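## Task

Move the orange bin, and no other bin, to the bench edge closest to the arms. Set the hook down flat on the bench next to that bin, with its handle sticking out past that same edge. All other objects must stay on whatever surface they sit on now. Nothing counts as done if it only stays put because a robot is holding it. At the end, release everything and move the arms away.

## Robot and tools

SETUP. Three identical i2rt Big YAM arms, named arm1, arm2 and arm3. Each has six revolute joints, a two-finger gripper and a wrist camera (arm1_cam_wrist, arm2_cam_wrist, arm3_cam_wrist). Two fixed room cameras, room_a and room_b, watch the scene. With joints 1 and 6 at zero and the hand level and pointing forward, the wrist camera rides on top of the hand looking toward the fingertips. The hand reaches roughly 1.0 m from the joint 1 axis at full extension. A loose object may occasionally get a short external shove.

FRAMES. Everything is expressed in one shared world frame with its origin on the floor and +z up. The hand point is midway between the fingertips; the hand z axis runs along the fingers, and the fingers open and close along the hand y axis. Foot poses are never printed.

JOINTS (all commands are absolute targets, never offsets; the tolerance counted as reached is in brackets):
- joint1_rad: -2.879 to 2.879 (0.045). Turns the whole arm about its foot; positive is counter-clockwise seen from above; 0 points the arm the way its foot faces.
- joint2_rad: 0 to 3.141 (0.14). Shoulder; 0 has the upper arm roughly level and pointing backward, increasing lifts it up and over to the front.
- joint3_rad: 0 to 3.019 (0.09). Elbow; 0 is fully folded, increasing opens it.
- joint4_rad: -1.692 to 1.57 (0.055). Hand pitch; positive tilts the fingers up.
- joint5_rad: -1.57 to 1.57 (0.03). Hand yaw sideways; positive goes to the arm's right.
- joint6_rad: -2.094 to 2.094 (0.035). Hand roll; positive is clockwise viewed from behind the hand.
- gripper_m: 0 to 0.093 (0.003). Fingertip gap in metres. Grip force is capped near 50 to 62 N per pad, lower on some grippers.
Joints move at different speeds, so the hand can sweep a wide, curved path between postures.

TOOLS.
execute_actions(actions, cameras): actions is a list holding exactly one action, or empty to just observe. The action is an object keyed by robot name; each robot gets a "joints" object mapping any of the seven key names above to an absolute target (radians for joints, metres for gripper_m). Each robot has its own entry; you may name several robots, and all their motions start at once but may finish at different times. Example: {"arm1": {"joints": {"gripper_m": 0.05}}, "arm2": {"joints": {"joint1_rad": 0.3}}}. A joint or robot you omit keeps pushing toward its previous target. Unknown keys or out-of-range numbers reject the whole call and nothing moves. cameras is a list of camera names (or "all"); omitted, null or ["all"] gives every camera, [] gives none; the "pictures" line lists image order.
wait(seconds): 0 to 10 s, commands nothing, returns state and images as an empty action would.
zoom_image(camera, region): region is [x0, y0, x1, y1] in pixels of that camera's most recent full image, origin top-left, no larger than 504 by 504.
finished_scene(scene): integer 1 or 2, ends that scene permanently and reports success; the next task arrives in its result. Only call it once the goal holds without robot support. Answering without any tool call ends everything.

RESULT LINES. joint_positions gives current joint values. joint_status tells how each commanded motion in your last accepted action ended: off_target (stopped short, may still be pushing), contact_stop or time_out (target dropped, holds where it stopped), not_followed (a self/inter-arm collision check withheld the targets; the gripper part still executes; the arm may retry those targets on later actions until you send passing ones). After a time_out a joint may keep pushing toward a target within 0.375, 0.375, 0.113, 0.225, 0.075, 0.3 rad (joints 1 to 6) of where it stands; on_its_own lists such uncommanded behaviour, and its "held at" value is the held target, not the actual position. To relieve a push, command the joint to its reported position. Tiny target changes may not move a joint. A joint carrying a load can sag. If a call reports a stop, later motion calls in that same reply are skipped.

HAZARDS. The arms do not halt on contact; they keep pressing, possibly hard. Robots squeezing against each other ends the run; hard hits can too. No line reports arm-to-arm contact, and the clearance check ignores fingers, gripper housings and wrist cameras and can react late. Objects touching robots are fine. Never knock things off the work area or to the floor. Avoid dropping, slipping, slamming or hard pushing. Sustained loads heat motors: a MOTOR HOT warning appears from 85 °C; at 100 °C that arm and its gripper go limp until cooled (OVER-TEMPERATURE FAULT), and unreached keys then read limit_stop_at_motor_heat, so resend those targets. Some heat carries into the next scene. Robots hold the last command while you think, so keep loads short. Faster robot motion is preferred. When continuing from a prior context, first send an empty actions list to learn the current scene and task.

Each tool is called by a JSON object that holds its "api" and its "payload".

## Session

{"api": "execute_actions", "payload": {"actions": []}}

Scene clock: 0.00 s.
arm1.joint_positions: joint1_rad=-0.245 joint2_rad=+0.297 joint3_rad=+1.641 joint4_rad=-1.527 joint5_rad=+0.157 joint6_rad=+0.290 gripper_m=+0.095
arm1.joint_status: not commanded
arm1.hand: x=-0.9065 y=-0.0154 z=+1.4407 quat_wxyz=(-0.477, +0.351, -0.677, -0.436) (m; scene frame)
arm2.joint_positions: joint1_rad=-0.153 joint2_rad=+0.575 joint3_rad=+1.529 joint4_rad=-1.175 joint5_rad=-0.086 joint6_rad=-0.747 gripper_m=+0.095
arm2.joint_status: not commanded
arm2.hand: x=+0.0323 y=+0.2011 z=+1.3800 quat_wxyz=(-0.582, +0.695, -0.362, -0.217) (m; scene frame)
arm3.joint_positions: joint1_rad=+0.889 joint2_rad=+0.523 joint3_rad=+1.532 joint4_rad=-1.284 joint5_rad=-0.236 joint6_rad=-0.582 gripper_m=+0.095
arm3.joint_status: not commanded
arm3.hand: x=+0.7782 y=+0.1003 z=+1.4227 quat_wxyz=(-0.307, +0.796, -0.012, -0.521) (m; scene frame)
pictures: arm1_cam_wrist, arm2_cam_wrist, arm3_cam_wrist, room_a, room_b
Images, in order (width x height): arm1_cam_wrist 616x616, arm2_cam_wrist 616x616, arm3_cam_wrist 616x616, room_a 896x504, room_b 896x504.

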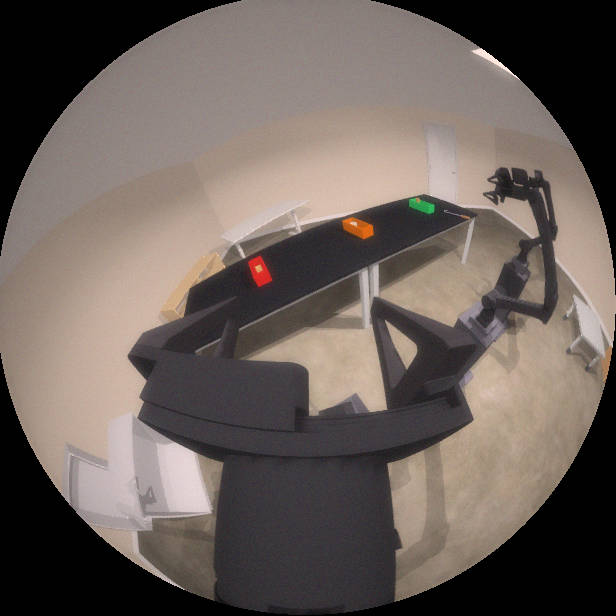

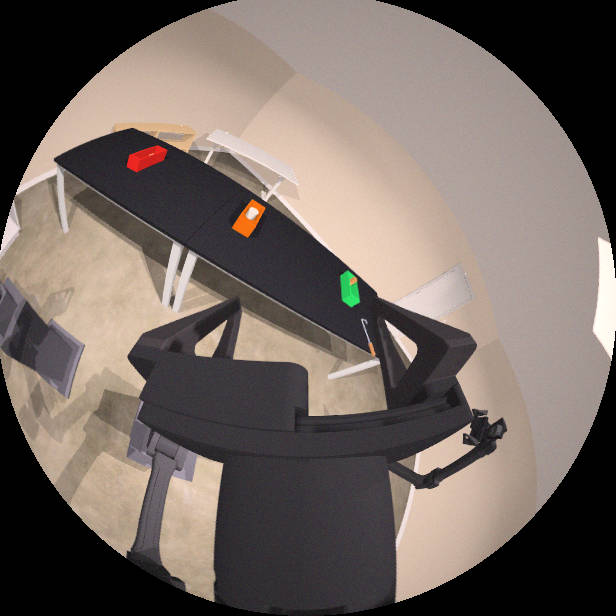

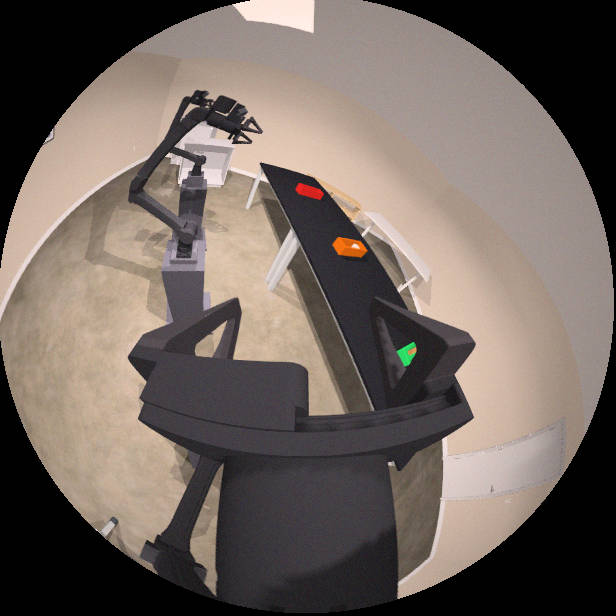

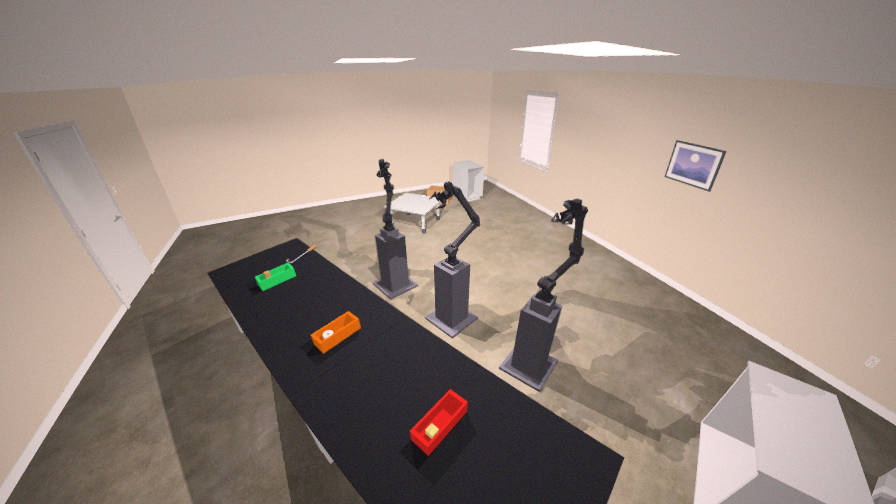

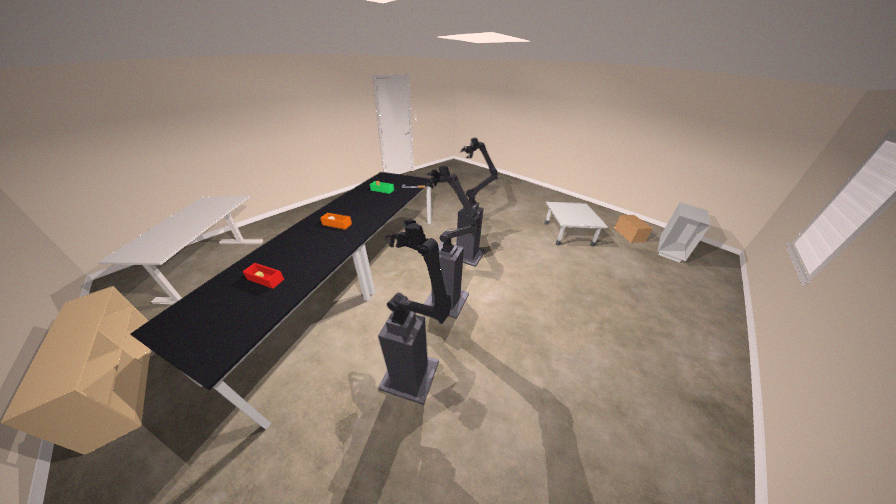

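{"api": "execute_actions", "payload": {"actions": [{"arm3":{"joints":{"joint1_rad":-0.64,"joint2_rad":2.32,"joint3_rad":1.2,"joint4_rad":1.16,"joint5_rad":-0.75,"joint6_rad":0}},"arm2":{"joints":{"joint1_rad":0.3,"joint2_rad":1.5,"joint3_rad":1.3,"joint4_rad":0,"joint5_rad":0,"joint6_rad":0}},"arm1":{"joints":{"joint1_rad":0}}}], "cameras": ["arm3_cam_wrist","arm2_cam_wrist","room_a"]}}

Scene clock: 5.43 s.
arm1.joint_positions: joint1_rad=-0.005 joint2_rad=+0.297 joint3_rad=+1.641 joint4_rad=-1.527 joint5_rad=+0.157 joint6_rad=+0.290 gripper_m=+0.095
arm1.joint_status: all done
arm1.hand: x=-0.9073 y=-0.0088 z=+1.4408 quat_wxyz=(-0.422, +0.431, -0.630, -0.490) (m; scene frame)
arm2.joint_positions: joint1_rad=+0.299 joint2_rad=+1.503 joint3_rad=+1.292 joint4_rad=-0.028 joint5_rad=+0.000 joint6_rad=-0.013 gripper_m=+0.095
arm2.joint_status: all done
arm2.hand: x=-0.1556 y=+0.6554 z=+1.0988 quat_wxyz=(-0.383, +0.625, -0.482, -0.480) (m; scene frame)
arm3.joint_positions: joint1_rad=-0.647 joint2_rad=+2.318 joint3_rad=+1.200 joint4_rad=+1.144 joint5_rad=-0.747 joint6_rad=-0.012 gripper_m=+0.095
arm3.joint_status: all done
arm3.hand: x=+1.3181 y=+0.5967 z=+0.8116 quat_wxyz=(-0.516, +0.501, -0.490, -0.493) (m; scene frame)
pictures: arm2_cam_wrist, arm3_cam_wrist, room_a
Images, in order (width x height): arm2_cam_wrist 616x616, arm3_cam_wrist 616x616, room_a 896x504.

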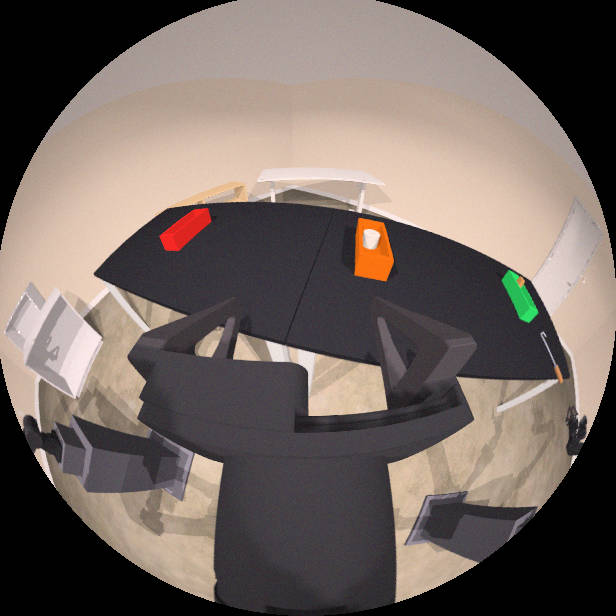

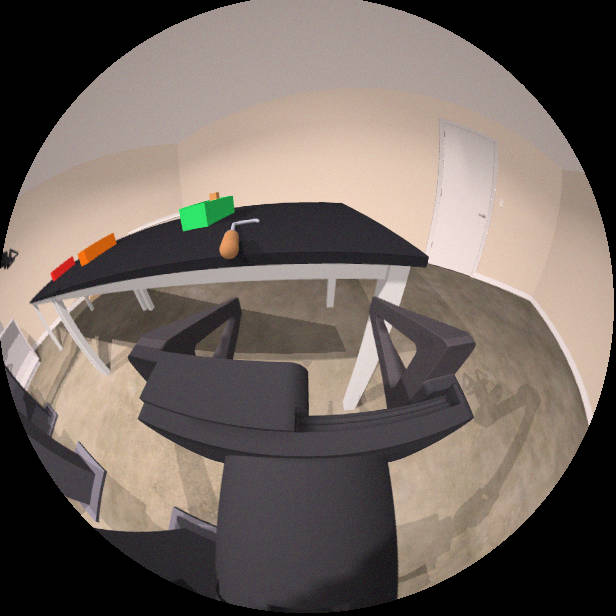

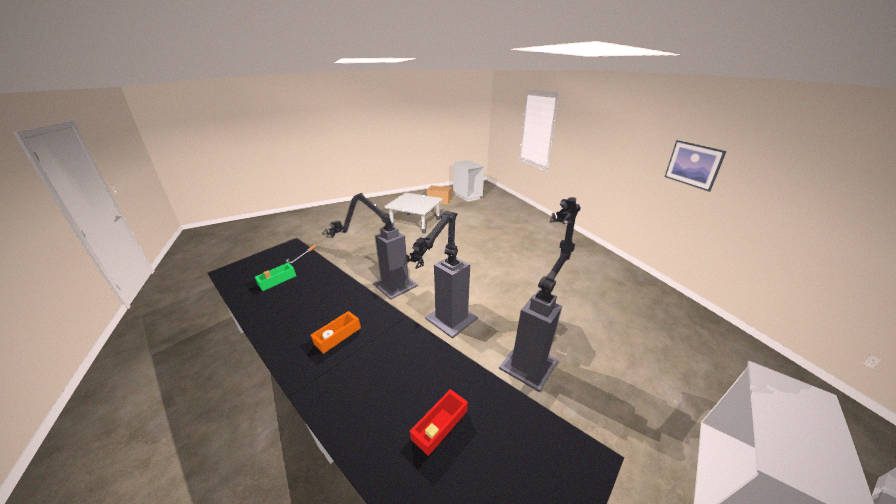

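{"api": "execute_actions", "payload": {"actions": [{"arm3":{"joints":{"joint1_rad":-0.48,"joint2_rad":2.43,"joint3_rad":1.47,"joint4_rad":0.98,"joint5_rad":-0.92}}}], "cameras": ["arm3_cam_wrist"]}}

Scene clock: 9.33 s.
arm1.joint_positions: joint1_rad=-0.005 joint2_rad=+0.297 joint3_rad=+1.641 joint4_rad=-1.527 joint5_rad=+0.157 joint6_rad=+0.290 gripper_m=+0.095
arm1.joint_status: not commanded
arm1.hand: x=-0.9073 y=-0.0088 z=+1.4408 quat_wxyz=(-0.422, +0.431, -0.630, -0.490) (m; scene frame)
arm2.joint_positions: joint1_rad=+0.299 joint2_rad=+1.503 joint3_rad=+1.292 joint4_rad=-0.028 joint5_rad=+0.000 joint6_rad=-0.013 gripper_m=+0.095
arm2.joint_status: not commanded
arm2.hand: x=-0.1556 y=+0.6554 z=+1.0988 quat_wxyz=(-0.383, +0.625, -0.482, -0.480) (m; scene frame)
arm3.joint_positions: joint1_rad=-0.477 joint2_rad=+2.428 joint3_rad=+1.436 joint4_rad=+0.985 joint5_rad=-0.918 joint6_rad=-0.012 gripper_m=+0.095
arm3.joint_status: all done
arm3.hand: x=+1.2213 y=+0.7022 z=+0.7932 quat_wxyz=(-0.413, +0.580, -0.410, -0.571) (m; scene frame)
pictures: arm3_cam_wrist
Images, in order (width x height): arm3_cam_wrist 616x616.

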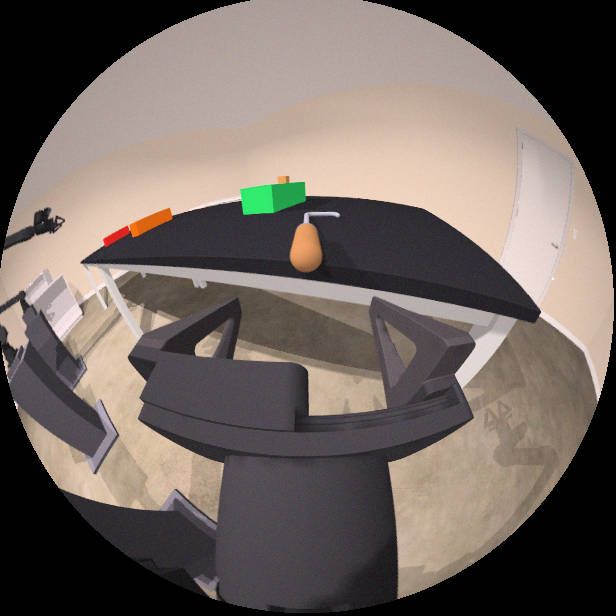

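{"api": "execute_actions", "payload": {"actions": [{"arm3":{"joints":{"joint1_rad":-0.345,"joint2_rad":2.54,"joint3_rad":1.775,"joint4_rad":0.78,"joint5_rad":-0.78}}}], "cameras": ["arm3_cam_wrist"]}}

Scene clock: 14.80 s.
arm1.joint_positions: joint1_rad=-0.005 joint2_rad=+0.297 joint3_rad=+1.641 joint4_rad=-1.527 joint5_rad=+0.157 joint6_rad=+0.290 gripper_m=+0.095
arm1.joint_status: not commanded
arm1.hand: x=-0.9073 y=-0.0088 z=+1.4408 quat_wxyz=(-0.422, +0.431, -0.630, -0.490) (m; scene frame)
arm2.joint_positions: joint1_rad=+0.299 joint2_rad=+1.503 joint3_rad=+1.292 joint4_rad=-0.028 joint5_rad=+0.000 joint6_rad=-0.013 gripper_m=+0.095
arm2.joint_status: not commanded
arm2.hand: x=-0.1556 y=+0.6554 z=+1.0988 quat_wxyz=(-0.383, +0.625, -0.482, -0.480) (m; scene frame)
arm3.joint_positions: joint1_rad=-0.367 joint2_rad=+2.531 joint3_rad=+1.649 joint4_rad=+0.789 joint5_rad=-0.796 joint6_rad=-0.014 gripper_m=+0.095
arm3.joint_status: joint3_rad time_out (moved +0.214 of +0.339); the others done
arm3.on_its_own: joint3_rad reads +1.649 and still pushes toward +1.762 since a time_out
arm3.hand: x=+1.1864 y=+0.7843 z=+0.7658 quat_wxyz=(-0.386, +0.582, -0.442, -0.563) (m; scene frame)
pictures: arm3_cam_wrist
Images, in order (width x height): arm3_cam_wrist 616x616.

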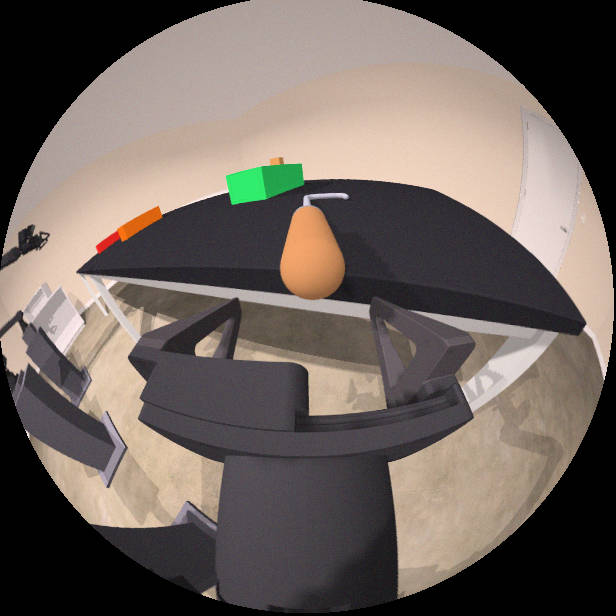

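{"api": "execute_actions", "payload": {"actions": [{"arm3":{"joints":{"joint1_rad":-0.4,"joint2_rad":2.42,"joint3_rad":1.63}}}], "cameras": []}}

{"api": "execute_actions", "payload": {"actions": [{"arm3":{"joints":{"joint1_rad":-0.335,"joint3_rad":1.79,"joint4_rad":0.72,"joint5_rad":-0.77}}}], "cameras": []}}

{"api": "execute_actions", "payload": {"actions": [{"arm3":{"joints":{"joint2_rad":2.51}}}], "cameras": ["arm3_cam_wrist"]}}

Scene clock: 19.43 s.
arm1.joint_positions: joint1_rad=-0.005 joint2_rad=+0.297 joint3_rad=+1.641 joint4_rad=-1.527 joint5_rad=+0.157 joint6_rad=+0.290 gripper_m=+0.095
arm1.joint_status: not commanded
arm1.hand: x=-0.9073 y=-0.0088 z=+1.4408 quat_wxyz=(-0.422, +0.431, -0.630, -0.490) (m; scene frame)
arm2.joint_positions: joint1_rad=+0.299 joint2_rad=+1.503 joint3_rad=+1.292 joint4_rad=-0.028 joint5_rad=+0.000 joint6_rad=-0.013 gripper_m=+0.095
arm2.joint_status: not commanded
arm2.hand: x=-0.1556 y=+0.6554 z=+1.0988 quat_wxyz=(-0.383, +0.625, -0.482, -0.480) (m; scene frame)
arm3.joint_positions: joint1_rad=-0.396 joint2_rad=+2.428 joint3_rad=+1.636 joint4_rad=+0.781 joint5_rad=-0.783 joint6_rad=-0.013 gripper_m=+0.095
arm3.joint_status: all done
arm3.hand: x=+1.2150 y=+0.7838 z=+0.8403 quat_wxyz=(-0.427, +0.569, -0.426, -0.559) (m; scene frame)
pictures: none
No camera images: the call's "cameras" was empty. Leave "cameras" out to get every camera's image.

Scene clock: 20.70 s.
arm1.joint_positions: joint1_rad=-0.005 joint2_rad=+0.297 joint3_rad=+1.641 joint4_rad=-1.527 joint5_rad=+0.157 joint6_rad=+0.290 gripper_m=+0.095
arm1.joint_status: not commanded
arm1.hand: x=-0.9073 y=-0.0088 z=+1.4408 quat_wxyz=(-0.422, +0.431, -0.630, -0.490) (m; scene frame)
arm2.joint_positions: joint1_rad=+0.299 joint2_rad=+1.503 joint3_rad=+1.292 joint4_rad=-0.028 joint5_rad=+0.000 joint6_rad=-0.013 gripper_m=+0.095
arm2.joint_status: not commanded
arm2.hand: x=-0.1556 y=+0.6554 z=+1.0988 quat_wxyz=(-0.383, +0.625, -0.482, -0.480) (m; scene frame)
arm3.joint_positions: joint1_rad=-0.328 joint2_rad=+2.428 joint3_rad=+1.752 joint4_rad=+0.723 joint5_rad=-0.773 joint6_rad=-0.013 gripper_m=+0.095
arm3.joint_status: all done
arm3.hand: x=+1.1752 y=+0.8292 z=+0.8839 quat_wxyz=(-0.430, +0.577, -0.389, -0.575) (m; scene frame)
pictures: none
No camera images: the call's "cameras" was empty. Leave "cameras" out to get every camera's image.

Scene clock: 21.60 s.
arm1.joint_positions: joint1_rad=-0.005 joint2_rad=+0.297 joint3_rad=+1.641 joint4_rad=-1.527 joint5_rad=+0.157 joint6_rad=+0.290 gripper_m=+0.095
arm1.joint_status: not commanded
arm1.hand: x=-0.9073 y=-0.0088 z=+1.4408 quat_wxyz=(-0.422, +0.431, -0.630, -0.490) (m; scene frame)
arm2.joint_positions: joint1_rad=+0.299 joint2_rad=+1.503 joint3_rad=+1.292 joint4_rad=-0.028 joint5_rad=+0.000 joint6_rad=-0.013 gripper_m=+0.095
arm2.joint_status: not commanded
arm2.hand: x=-0.1556 y=+0.6554 z=+1.0988 quat_wxyz=(-0.383, +0.625, -0.482, -0.480) (m; scene frame)
arm3.joint_positions: joint1_rad=-0.329 joint2_rad=+2.495 joint3_rad=+1.752 joint4_rad=+0.723 joint5_rad=-0.773 joint6_rad=-0.013 gripper_m=+0.095
arm3.joint_status: all done
arm3.hand: x=+1.1750 y=+0.8250 z=+0.8286 quat_wxyz=(-0.407, +0.581, -0.413, -0.570) (m; scene frame)
pictures: arm3_cam_wrist
Images, in order (width x height): arm3_cam_wrist 616x616.

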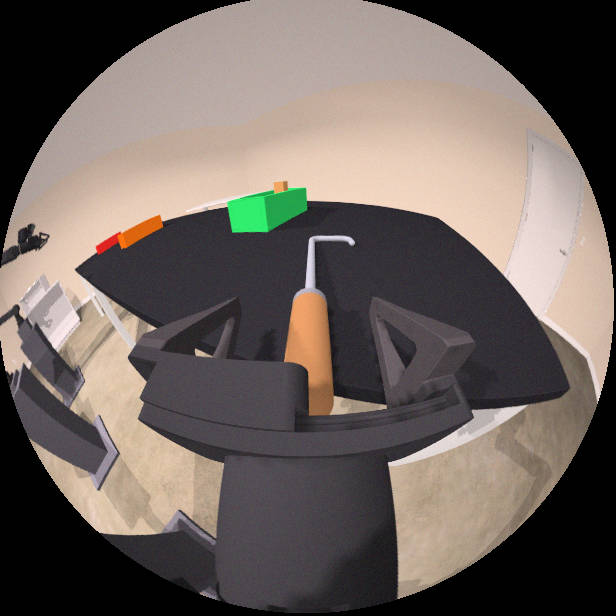

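{"api": "execute_actions", "payload": {"actions": [{"arm3":{"joints":{"joint2_rad":2.55,"joint6_rad":-0.05}}}], "cameras": ["arm3_cam_wrist"]}}

{"api": "execute_actions", "payload": {"actions": [{"arm3":{"joints":{"gripper_m":0}}}], "cameras": ["arm3_cam_wrist"]}}

Scene clock: 23.93 s.
arm1.joint_positions: joint1_rad=-0.005 joint2_rad=+0.297 joint3_rad=+1.641 joint4_rad=-1.527 joint5_rad=+0.157 joint6_rad=+0.290 gripper_m=+0.095
arm1.joint_status: not commanded
arm1.hand: x=-0.9073 y=-0.0088 z=+1.4408 quat_wxyz=(-0.422, +0.431, -0.630, -0.490) (m; scene frame)
arm2.joint_positions: joint1_rad=+0.299 joint2_rad=+1.503 joint3_rad=+1.292 joint4_rad=-0.028 joint5_rad=+0.000 joint6_rad=-0.013 gripper_m=+0.095
arm2.joint_status: not commanded
arm2.hand: x=-0.1556 y=+0.6554 z=+1.0988 quat_wxyz=(-0.383, +0.625, -0.482, -0.480) (m; scene frame)
arm3.joint_positions: joint1_rad=-0.329 joint2_rad=+2.523 joint3_rad=+1.752 joint4_rad=+0.725 joint5_rad=-0.773 joint6_rad=-0.041 gripper_m=+0.095
arm3.joint_status: all done
arm3.hand: x=+1.1739 y=+0.8224 z=+0.8062 quat_wxyz=(-0.406, +0.589, -0.414, -0.563) (m; scene frame)
pictures: arm3_cam_wrist
Images, in order (width x height): arm3_cam_wrist 616x616.

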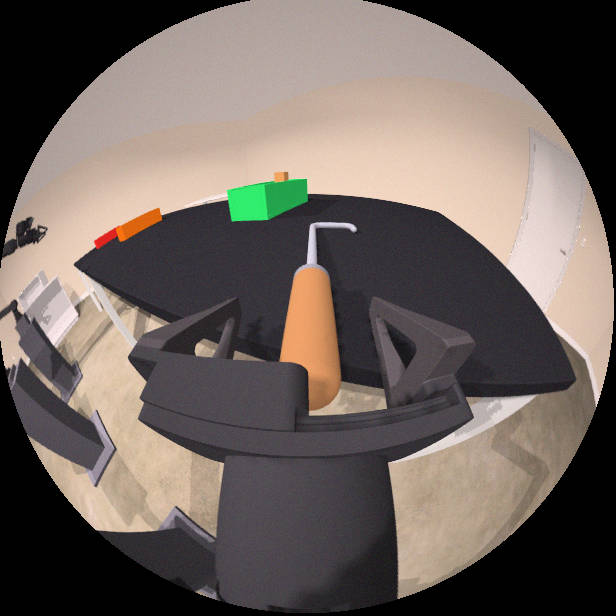

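Scene clock: 24.67 s.
arm1.joint_positions: joint1_rad=-0.005 joint2_rad=+0.297 joint3_rad=+1.641 joint4_rad=-1.527 joint5_rad=+0.157 joint6_rad=+0.290 gripper_m=+0.095
arm1.joint_status: not commanded
arm1.hand: x=-0.9073 y=-0.0088 z=+1.4408 quat_wxyz=(-0.422, +0.431, -0.630, -0.490) (m; scene frame)
arm2.joint_positions: joint1_rad=+0.299 joint2_rad=+1.503 joint3_rad=+1.292 joint4_rad=-0.028 joint5_rad=+0.000 joint6_rad=-0.013 gripper_m=+0.095
arm2.joint_status: not commanded
arm2.hand: x=-0.1556 y=+0.6554 z=+1.0988 quat_wxyz=(-0.383, +0.625, -0.482, -0.480) (m; scene frame)
arm3.joint_positions: joint1_rad=-0.330 joint2_rad=+2.523 joint3_rad=+1.752 joint4_rad=+0.725 joint5_rad=-0.769 joint6_rad=-0.041 gripper_m=+0.031
arm3.joint_status: gripper_m off_target (ended at +0.031, target +0.000)
arm3.hand: x=+1.1748 y=+0.8225 z=+0.8058 quat_wxyz=(-0.407, +0.588, -0.415, -0.562) (m; scene frame)
pictures: arm3_cam_wrist
Images, in order (width x height): arm3_cam_wrist 616x616.

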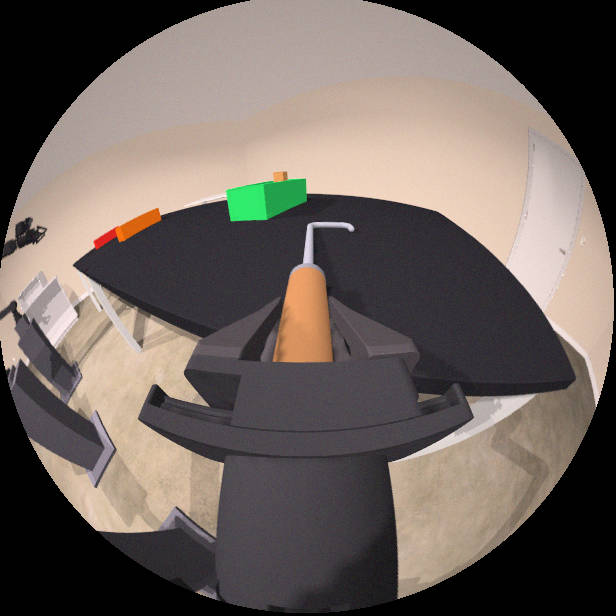

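{"api": "execute_actions", "payload": {"actions": [{"arm3":{"joints":{"joint2_rad":2.3,"joint3_rad":1.95,"joint4_rad":0.55}}}], "cameras": ["arm3_cam_wrist"]}}

{"api": "execute_actions", "payload": {"actions": [{"arm3":{"joints":{"joint1_rad":0.765,"joint5_rad":0.656,"joint6_rad":0}}}], "cameras": []}}

{"api": "execute_actions", "payload": {"actions": [{"arm3":{"joints":{"joint2_rad":2.52,"joint4_rad":0.74}}}], "cameras": ["arm3_cam_wrist"]}}

Scene clock: 30.60 s.
arm1.joint_positions: joint1_rad=-0.005 joint2_rad=+0.297 joint3_rad=+1.641 joint4_rad=-1.527 joint5_rad=+0.157 joint6_rad=+0.290 gripper_m=+0.095
arm1.joint_status: not commanded
arm1.hand: x=-0.9073 y=-0.0088 z=+1.4408 quat_wxyz=(-0.422, +0.431, -0.630, -0.490) (m; scene frame)
arm2.joint_positions: joint1_rad=+0.299 joint2_rad=+1.503 joint3_rad=+1.292 joint4_rad=-0.028 joint5_rad=+0.000 joint6_rad=-0.013 gripper_m=+0.095
arm2.joint_status: not commanded
arm2.hand: x=-0.1556 y=+0.6554 z=+1.0988 quat_wxyz=(-0.383, +0.625, -0.482, -0.480) (m; scene frame)
arm3.joint_positions: joint1_rad=-0.330 joint2_rad=+2.332 joint3_rad=+1.879 joint4_rad=+0.526 joint5_rad=-0.770 joint6_rad=-0.047 gripper_m=+0.031
arm3.joint_status: all done
arm3.hand: x=+1.1874 y=+0.8515 z=+0.9916 quat_wxyz=(-0.450, +0.581, -0.371, -0.567) (m; scene frame)
pictures: arm3_cam_wrist
Images, in order (width x height): arm3_cam_wrist 616x616.

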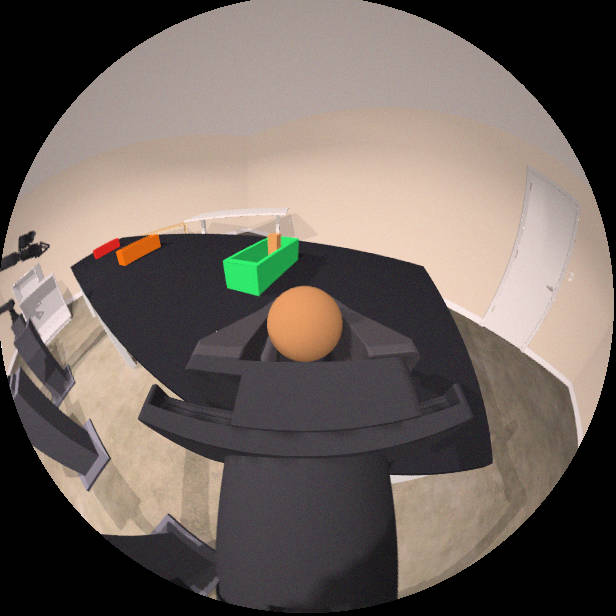

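Scene clock: 33.03 s.
arm1.joint_positions: joint1_rad=-0.005 joint2_rad=+0.297 joint3_rad=+1.641 joint4_rad=-1.527 joint5_rad=+0.157 joint6_rad=+0.290 gripper_m=+0.095
arm1.joint_status: not commanded
arm1.hand: x=-0.9073 y=-0.0088 z=+1.4408 quat_wxyz=(-0.422, +0.431, -0.630, -0.490) (m; scene frame)
arm2.joint_positions: joint1_rad=+0.299 joint2_rad=+1.503 joint3_rad=+1.292 joint4_rad=-0.028 joint5_rad=+0.000 joint6_rad=-0.013 gripper_m=+0.095
arm2.joint_status: not commanded
arm2.hand: x=-0.1556 y=+0.6554 z=+1.0988 quat_wxyz=(-0.383, +0.625, -0.482, -0.480) (m; scene frame)
arm3.joint_positions: joint1_rad=+0.771 joint2_rad=+2.332 joint3_rad=+1.879 joint4_rad=+0.523 joint5_rad=+0.657 joint6_rad=+0.004 gripper_m=+0.031
arm3.joint_status: all done
arm3.hand: x=+0.4633 y=+0.7752 z=+0.9887 quat_wxyz=(-0.502, +0.477, -0.496, -0.524) (m; scene frame)
pictures: none
No camera images: the call's "cameras" was empty. Leave "cameras" out to get every camera's image.

Scene clock: 34.13 s.
arm1.joint_positions: joint1_rad=-0.005 joint2_rad=+0.297 joint3_rad=+1.641 joint4_rad=-1.527 joint5_rad=+0.157 joint6_rad=+0.290 gripper_m=+0.095
arm1.joint_status: not commanded
arm1.hand: x=-0.9073 y=-0.0088 z=+1.4408 quat_wxyz=(-0.422, +0.431, -0.630, -0.490) (m; scene frame)
arm2.joint_positions: joint1_rad=+0.299 joint2_rad=+1.503 joint3_rad=+1.292 joint4_rad=-0.028 joint5_rad=+0.000 joint6_rad=-0.013 gripper_m=+0.095
arm2.joint_status: not commanded
arm2.hand: x=-0.1556 y=+0.6554 z=+1.0988 quat_wxyz=(-0.383, +0.625, -0.482, -0.480) (m; scene frame)
arm3.joint_positions: joint1_rad=+0.771 joint2_rad=+2.536 joint3_rad=+1.892 joint4_rad=+0.726 joint5_rad=+0.655 joint6_rad=+0.002 gripper_m=+0.031
arm3.joint_status: all done
arm3.hand: x=+0.4625 y=+0.7762 z=+0.8616 quat_wxyz=(-0.502, +0.473, -0.494, -0.529) (m; scene frame)
pictures: arm3_cam_wrist
Images, in order (width x height): arm3_cam_wrist 616x616.

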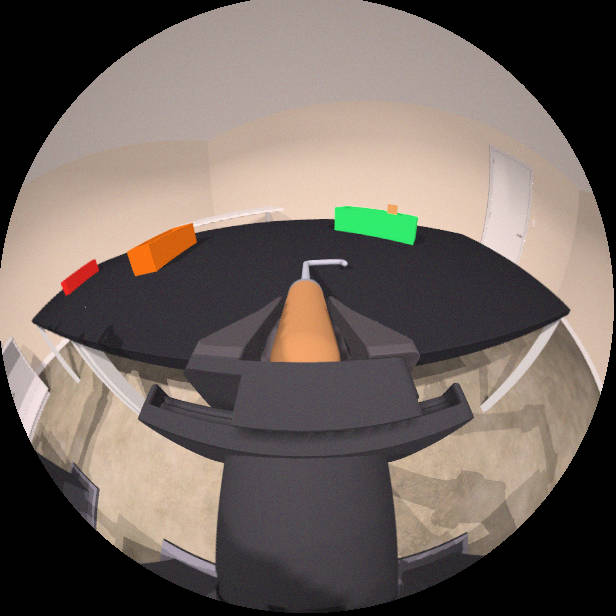

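{"api": "execute_actions", "payload": {"actions": [{"arm3":{"joints":{"joint2_rad":2.61}}}], "cameras": ["arm3_cam_wrist","room_a"]}}

Scene clock: 36.63 s.
arm1.joint_positions: joint1_rad=-0.005 joint2_rad=+0.297 joint3_rad=+1.641 joint4_rad=-1.527 joint5_rad=+0.157 joint6_rad=+0.290 gripper_m=+0.095
arm1.joint_status: not commanded
arm1.hand: x=-0.9073 y=-0.0088 z=+1.4408 quat_wxyz=(-0.422, +0.431, -0.630, -0.490) (m; scene frame)
arm2.joint_positions: joint1_rad=+0.299 joint2_rad=+1.503 joint3_rad=+1.292 joint4_rad=-0.028 joint5_rad=+0.000 joint6_rad=-0.013 gripper_m=+0.095
arm2.joint_status: not commanded
arm2.hand: x=-0.1556 y=+0.6554 z=+1.0988 quat_wxyz=(-0.383, +0.625, -0.482, -0.480) (m; scene frame)
arm3.joint_positions: joint1_rad=+0.771 joint2_rad=+2.591 joint3_rad=+1.899 joint4_rad=+0.734 joint5_rad=+0.652 joint6_rad=+0.002 gripper_m=+0.031
arm3.joint_status: all done
arm3.hand: x=+0.4638 y=+0.7740 z=+0.8193 quat_wxyz=(-0.500, +0.488, -0.496, -0.516) (m; scene frame)
pictures: arm3_cam_wrist, room_a
Images, in order (width x height): arm3_cam_wrist 616x616, room_a 896x504.

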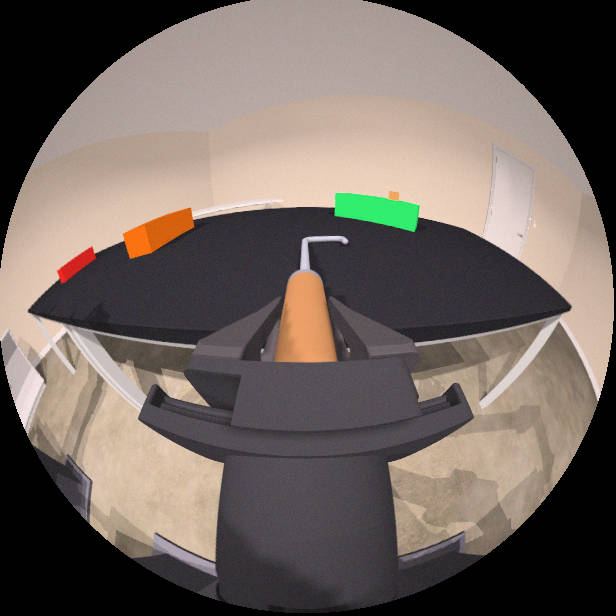

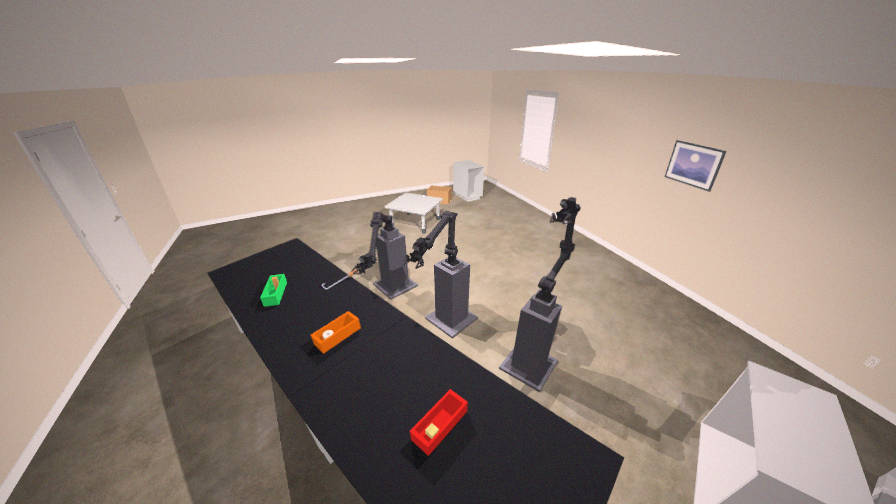

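{"api": "execute_actions", "payload": {"actions": [{"arm3":{"joints":{"joint2_rad":2.64}}}], "cameras": []}}

{"api": "execute_actions", "payload": {"actions": [{"arm3":{"joints":{"gripper_m":0.093}}}], "cameras": ["arm3_cam_wrist"]}}

{"api": "execute_actions", "payload": {"actions": [{"arm3":{"joints":{"joint2_rad":2.3}}}], "cameras": []}}

{"api": "execute_actions", "payload": {"actions": [{"arm3":{"joints":{"joint1_rad":-0.5,"joint2_rad":1.2,"joint3_rad":1.1,"joint4_rad":-0.3}},"arm2":{"joints":{"joint1_rad":-0.6,"joint2_rad":2.42,"joint3_rad":1.99,"joint4_rad":0.63,"joint5_rad":-0.655}}}], "cameras": ["arm2_cam_wrist"]}}

{"api": "execute_actions", "payload": {"actions": [{"arm2":{"joints":{"joint2_rad":2.54}}}], "cameras": ["arm2_cam_wrist"]}}

Scene clock: 42.07 s.
arm1.joint_positions: joint1_rad=-0.005 joint2_rad=+0.297 joint3_rad=+1.641 joint4_rad=-1.527 joint5_rad=+0.157 joint6_rad=+0.290 gripper_m=+0.095
arm1.joint_status: not commanded
arm1.hand: x=-0.9073 y=-0.0088 z=+1.4408 quat_wxyz=(-0.422, +0.431, -0.630, -0.490) (m; scene frame)
arm2.joint_positions: joint1_rad=+0.299 joint2_rad=+1.503 joint3_rad=+1.292 joint4_rad=-0.028 joint5_rad=+0.000 joint6_rad=-0.013 gripper_m=+0.095
arm2.joint_status: not commanded
arm2.hand: x=-0.1556 y=+0.6554 z=+1.0988 quat_wxyz=(-0.383, +0.625, -0.482, -0.480) (m; scene frame)
arm3.joint_positions: joint1_rad=+0.771 joint2_rad=+2.606 joint3_rad=+1.901 joint4_rad=+0.738 joint5_rad=+0.651 joint6_rad=+0.002 gripper_m=+0.031
arm3.joint_status: all done
arm3.hand: x=+0.4643 y=+0.7731 z=+0.8079 quat_wxyz=(-0.499, +0.492, -0.496, -0.513) (m; scene frame)
pictures: none
No camera images: the call's "cameras" was empty. Leave "cameras" out to get every camera's image.

Scene clock: 42.77 s.
arm1.joint_positions: joint1_rad=-0.005 joint2_rad=+0.297 joint3_rad=+1.641 joint4_rad=-1.527 joint5_rad=+0.157 joint6_rad=+0.290 gripper_m=+0.095
arm1.joint_status: not commanded
arm1.hand: x=-0.9073 y=-0.0088 z=+1.4408 quat_wxyz=(-0.422, +0.431, -0.630, -0.490) (m; scene frame)
arm2.joint_positions: joint1_rad=+0.299 joint2_rad=+1.503 joint3_rad=+1.292 joint4_rad=-0.028 joint5_rad=+0.000 joint6_rad=-0.013 gripper_m=+0.095
arm2.joint_status: not commanded
arm2.hand: x=-0.1556 y=+0.6554 z=+1.0988 quat_wxyz=(-0.383, +0.625, -0.482, -0.480) (m; scene frame)
arm3.joint_positions: joint1_rad=+0.771 joint2_rad=+2.610 joint3_rad=+1.901 joint4_rad=+0.738 joint5_rad=+0.652 joint6_rad=+0.002 gripper_m=+0.093
arm3.joint_status: all done
arm3.hand: x=+0.4648 y=+0.7728 z=+0.8049 quat_wxyz=(-0.499, +0.493, -0.496, -0.511) (m; scene frame)
pictures: arm3_cam_wrist
Images, in order (width x height): arm3_cam_wrist 616x616.

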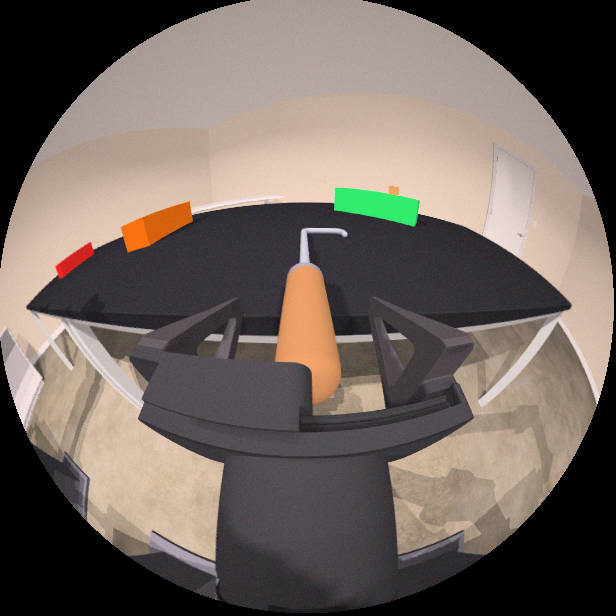

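Scene clock: 44.27 s.
arm1.joint_positions: joint1_rad=-0.005 joint2_rad=+0.297 joint3_rad=+1.641 joint4_rad=-1.527 joint5_rad=+0.157 joint6_rad=+0.290 gripper_m=+0.095
arm1.joint_status: not commanded
arm1.hand: x=-0.9073 y=-0.0088 z=+1.4408 quat_wxyz=(-0.422, +0.431, -0.630, -0.490) (m; scene frame)
arm2.joint_positions: joint1_rad=+0.299 joint2_rad=+1.503 joint3_rad=+1.292 joint4_rad=-0.028 joint5_rad=+0.000 joint6_rad=-0.013 gripper_m=+0.095
arm2.joint_status: not commanded
arm2.hand: x=-0.1556 y=+0.6554 z=+1.0988 quat_wxyz=(-0.383, +0.625, -0.482, -0.480) (m; scene frame)
arm3.joint_positions: joint1_rad=+0.771 joint2_rad=+2.283 joint3_rad=+1.935 joint4_rad=+0.740 joint5_rad=+0.653 joint6_rad=+0.002 gripper_m=+0.093
arm3.joint_status: all done
arm3.hand: x=+0.4689 y=+0.7665 z=+1.1066 quat_wxyz=(-0.506, +0.357, -0.471, -0.628) (m; scene frame)
pictures: none
No camera images: the call's "cameras" was empty. Leave "cameras" out to get every camera's image.

Scene clock: 46.27 s.
arm1.joint_positions: joint1_rad=-0.005 joint2_rad=+0.297 joint3_rad=+1.641 joint4_rad=-1.527 joint5_rad=+0.157 joint6_rad=+0.290 gripper_m=+0.095
arm1.joint_status: not commanded
arm1.hand: x=-0.9073 y=-0.0088 z=+1.4408 quat_wxyz=(-0.422, +0.431, -0.630, -0.490) (m; scene frame)
arm2.joint_positions: joint1_rad=-0.591 joint2_rad=+2.449 joint3_rad=+1.927 joint4_rad=+0.605 joint5_rad=-0.654 joint6_rad=-0.010 gripper_m=+0.095
arm2.joint_status: all done
arm2.hand: x=+0.4660 y=+0.7748 z=+0.8723 quat_wxyz=(-0.528, +0.504, -0.468, -0.499) (m; scene frame)
arm3.joint_positions: joint1_rad=-0.501 joint2_rad=+1.198 joint3_rad=+1.108 joint4_rad=-0.294 joint5_rad=+0.660 joint6_rad=+0.002 gripper_m=+0.093
arm3.joint_status: all done
arm3.hand: x=+1.3089 y=+0.3783 z=+1.1832 quat_wxyz=(-0.595, +0.201, -0.778, -0.005) (m; scene frame)
pictures: arm2_cam_wrist
Images, in order (width x height): arm2_cam_wrist 616x616.

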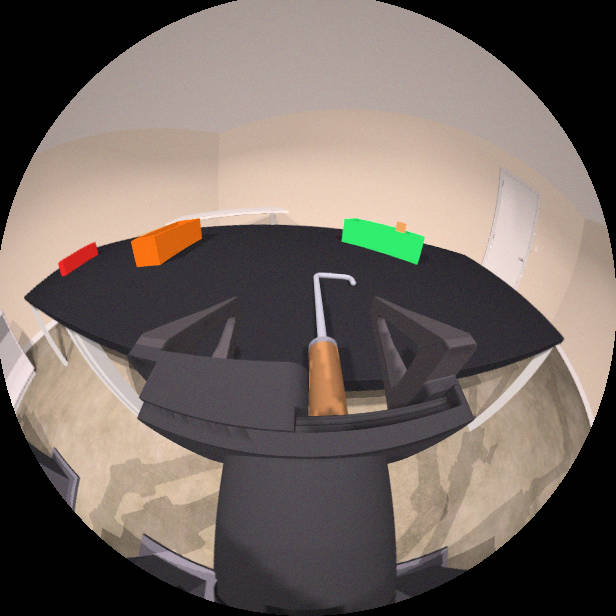

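Scene clock: 47.50 s.
arm1.joint_positions: joint1_rad=-0.005 joint2_rad=+0.297 joint3_rad=+1.641 joint4_rad=-1.527 joint5_rad=+0.157 joint6_rad=+0.290 gripper_m=+0.095
arm1.joint_status: not commanded
arm1.hand: x=-0.9073 y=-0.0088 z=+1.4408 quat_wxyz=(-0.422, +0.431, -0.630, -0.490) (m; scene frame)
arm2.joint_positions: joint1_rad=-0.592 joint2_rad=+2.536 joint3_rad=+1.940 joint4_rad=+0.610 joint5_rad=-0.654 joint6_rad=-0.011 gripper_m=+0.095
arm2.joint_status: all done
arm2.hand: x=+0.4681 y=+0.7742 z=+0.8044 quat_wxyz=(-0.505, +0.507, -0.492, -0.495) (m; scene frame)
arm3.joint_positions: joint1_rad=-0.501 joint2_rad=+1.198 joint3_rad=+1.108 joint4_rad=-0.294 joint5_rad=+0.660 joint6_rad=+0.002 gripper_m=+0.093
arm3.joint_status: not commanded
arm3.hand: x=+1.3089 y=+0.3783 z=+1.1832 quat_wxyz=(-0.595, +0.201, -0.778, -0.005) (m; scene frame)
pictures: arm2_cam_wrist
Images, in order (width x height): arm2_cam_wrist 616x616.

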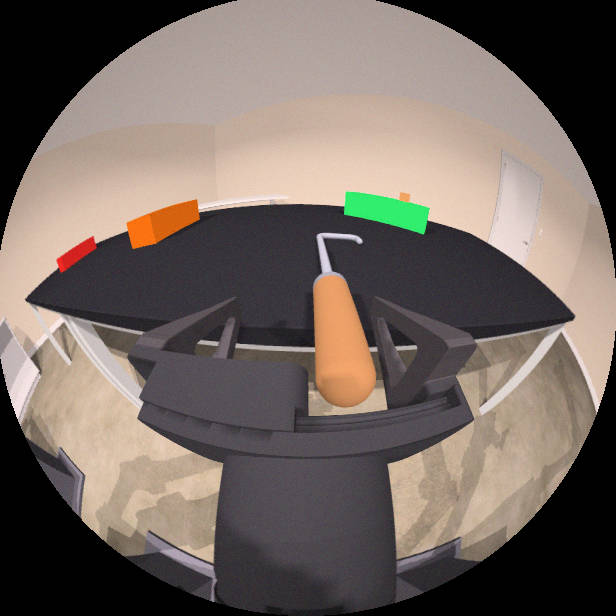

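Shift right 2 cm and lower.

{"api": "execute_actions", "payload": {"actions": [{"arm2":{"joints":{"joint2_rad":2.575,"joint1_rad":-0.622}}}], "cameras": ["arm2_cam_wrist"]}}

Scene clock: 49.60 s.
arm1.joint_positions: joint1_rad=-0.005 joint2_rad=+0.297 joint3_rad=+1.641 joint4_rad=-1.527 joint5_rad=+0.157 joint6_rad=+0.290 gripper_m=+0.095
arm1.joint_status: not commanded
arm1.hand: x=-0.9073 y=-0.0088 z=+1.4408 quat_wxyz=(-0.422, +0.431, -0.630, -0.490) (m; scene frame)
arm2.joint_positions: joint1_rad=-0.616 joint2_rad=+2.556 joint3_rad=+1.940 joint4_rad=+0.610 joint5_rad=-0.654 joint6_rad=-0.011 gripper_m=+0.095
arm2.joint_status: all done
arm2.hand: x=+0.4863 y=+0.7616 z=+0.7872 quat_wxyz=(-0.504, +0.502, -0.505, -0.488) (m; scene frame)
arm3.joint_positions: joint1_rad=-0.501 joint2_rad=+1.198 joint3_rad=+1.108 joint4_rad=-0.294 joint5_rad=+0.660 joint6_rad=+0.002 gripper_m=+0.093
arm3.joint_status: not commanded
arm3.hand: x=+1.3089 y=+0.3783 z=+1.1832 quat_wxyz=(-0.595, +0.201, -0.778, -0.005) (m; scene frame)
pictures: arm2_cam_wrist
Images, in order (width x height): arm2_cam_wrist 616x616.

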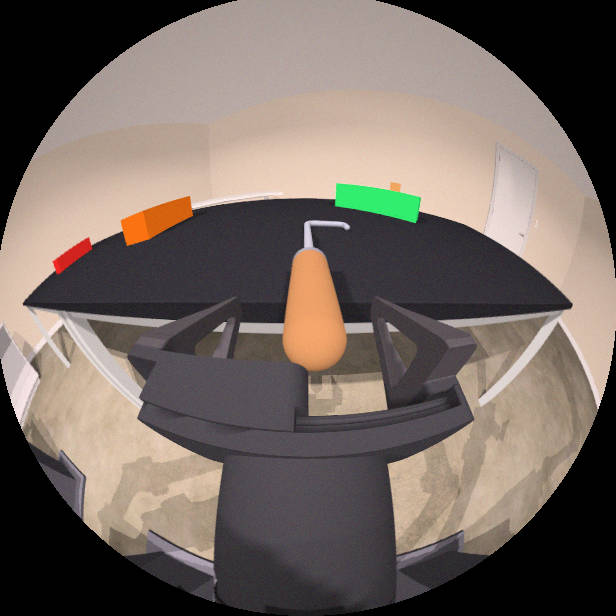

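{"api": "execute_actions", "payload": {"actions": [{"arm2":{"joints":{"joint2_rad":2.59,"joint3_rad":2.05,"joint4_rad":0.56,"joint1_rad":-0.598}}}], "cameras": ["arm2_cam_wrist"]}}

Scene clock: 51.57 s.
arm1.joint_positions: joint1_rad=-0.005 joint2_rad=+0.297 joint3_rad=+1.641 joint4_rad=-1.527 joint5_rad=+0.157 joint6_rad=+0.290 gripper_m=+0.095
arm1.joint_status: not commanded
arm1.hand: x=-0.9073 y=-0.0088 z=+1.4408 quat_wxyz=(-0.422, +0.431, -0.630, -0.490) (m; scene frame)
arm2.joint_positions: joint1_rad=-0.609 joint2_rad=+2.571 joint3_rad=+1.986 joint4_rad=+0.576 joint5_rad=-0.654 joint6_rad=-0.011 gripper_m=+0.095
arm2.joint_status: all done
arm2.hand: x=+0.4860 y=+0.7724 z=+0.7914 quat_wxyz=(-0.502, +0.504, -0.504, -0.490) (m; scene frame)
arm3.joint_positions: joint1_rad=-0.501 joint2_rad=+1.198 joint3_rad=+1.108 joint4_rad=-0.294 joint5_rad=+0.660 joint6_rad=+0.002 gripper_m=+0.093
arm3.joint_status: not commanded
arm3.hand: x=+1.3089 y=+0.3783 z=+1.1832 quat_wxyz=(-0.595, +0.201, -0.778, -0.005) (m; scene frame)
pictures: arm2_cam_wrist
Images, in order (width x height): arm2_cam_wrist 616x616.

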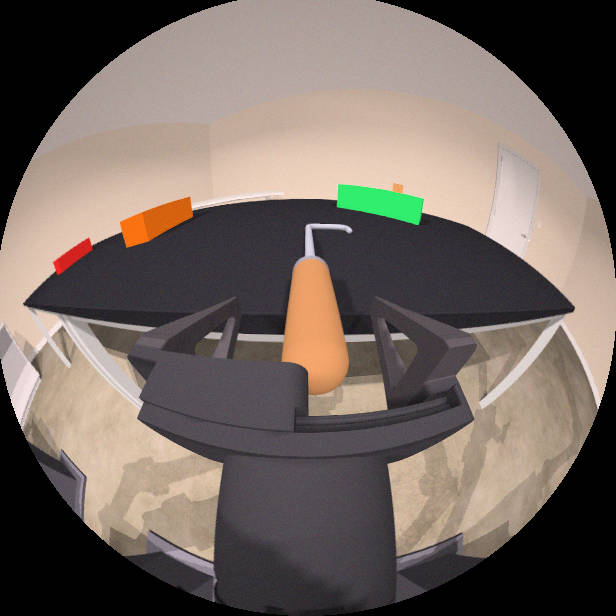

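{"api": "execute_actions", "payload": {"actions": [{"arm2":{"joints":{"gripper_m":0}}}], "cameras": []}}

{"api": "execute_actions", "payload": {"actions": [{"arm2":{"joints":{"joint2_rad":2.3,"joint4_rad":0.45,"joint6_rad":1.57}}}], "cameras": ["arm2_cam_wrist","room_a"]}}

Scene clock: 54.93 s.
arm1.joint_positions: joint1_rad=-0.005 joint2_rad=+0.297 joint3_rad=+1.641 joint4_rad=-1.527 joint5_rad=+0.157 joint6_rad=+0.290 gripper_m=+0.095
arm1.joint_status: not commanded
arm1.hand: x=-0.9073 y=-0.0088 z=+1.4408 quat_wxyz=(-0.422, +0.431, -0.630, -0.490) (m; scene frame)
arm2.joint_positions: joint1_rad=-0.609 joint2_rad=+2.571 joint3_rad=+1.986 joint4_rad=+0.576 joint5_rad=-0.653 joint6_rad=-0.010 gripper_m=+0.031
arm2.joint_status: gripper_m off_target (ended at +0.031, target +0.000)
arm2.hand: x=+0.4862 y=+0.7724 z=+0.7914 quat_wxyz=(-0.502, +0.503, -0.505, -0.490) (m; scene frame)
arm3.joint_positions: joint1_rad=-0.501 joint2_rad=+1.198 joint3_rad=+1.108 joint4_rad=-0.294 joint5_rad=+0.660 joint6_rad=+0.002 gripper_m=+0.093
arm3.joint_status: not commanded
arm3.hand: x=+1.3089 y=+0.3783 z=+1.1832 quat_wxyz=(-0.595, +0.201, -0.778, -0.005) (m; scene frame)
pictures: none
No camera images: the call's "cameras" was empty. Leave "cameras" out to get every camera's image.

Scene clock: 57.10 s.
arm1.joint_positions: joint1_rad=-0.005 joint2_rad=+0.297 joint3_rad=+1.641 joint4_rad=-1.527 joint5_rad=+0.157 joint6_rad=+0.290 gripper_m=+0.095
arm1.joint_status: not commanded
arm1.hand: x=-0.9073 y=-0.0088 z=+1.4408 quat_wxyz=(-0.422, +0.431, -0.630, -0.490) (m; scene frame)
arm2.joint_positions: joint1_rad=-0.608 joint2_rad=+2.329 joint3_rad=+1.991 joint4_rad=+0.441 joint5_rad=-0.656 joint6_rad=+1.550 gripper_m=+0.031
arm2.joint_status: all done
arm2.hand: x=+0.4807 y=+0.7709 z=+0.9798 quat_wxyz=(-0.035, +0.029, -0.681, -0.731) (m; scene frame)
arm3.joint_positions: joint1_rad=-0.501 joint2_rad=+1.198 joint3_rad=+1.108 joint4_rad=-0.294 joint5_rad=+0.660 joint6_rad=+0.002 gripper_m=+0.093
arm3.joint_status: not commanded
arm3.hand: x=+1.3089 y=+0.3783 z=+1.1832 quat_wxyz=(-0.595, +0.201, -0.778, -0.005) (m; scene frame)
pictures: arm2_cam_wrist, room_a
Images, in order (width x height): arm2_cam_wrist 616x616, room_a 896x504.

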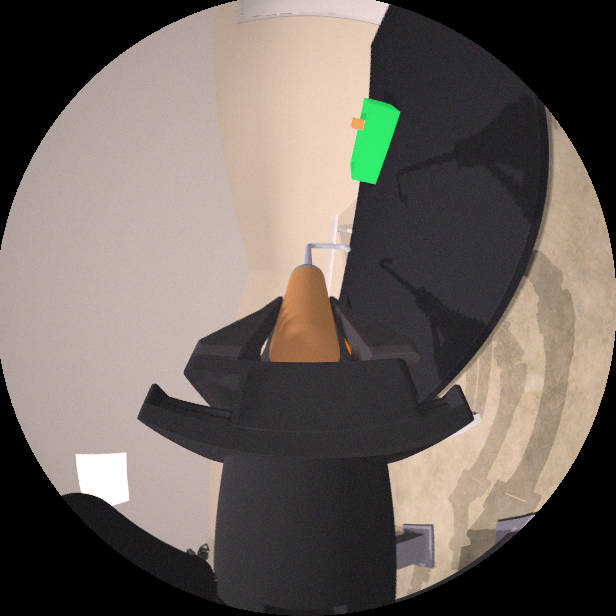

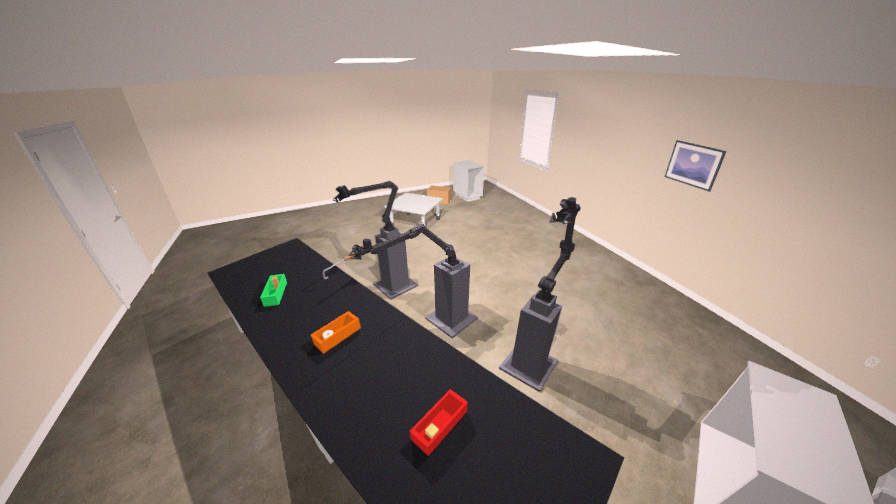

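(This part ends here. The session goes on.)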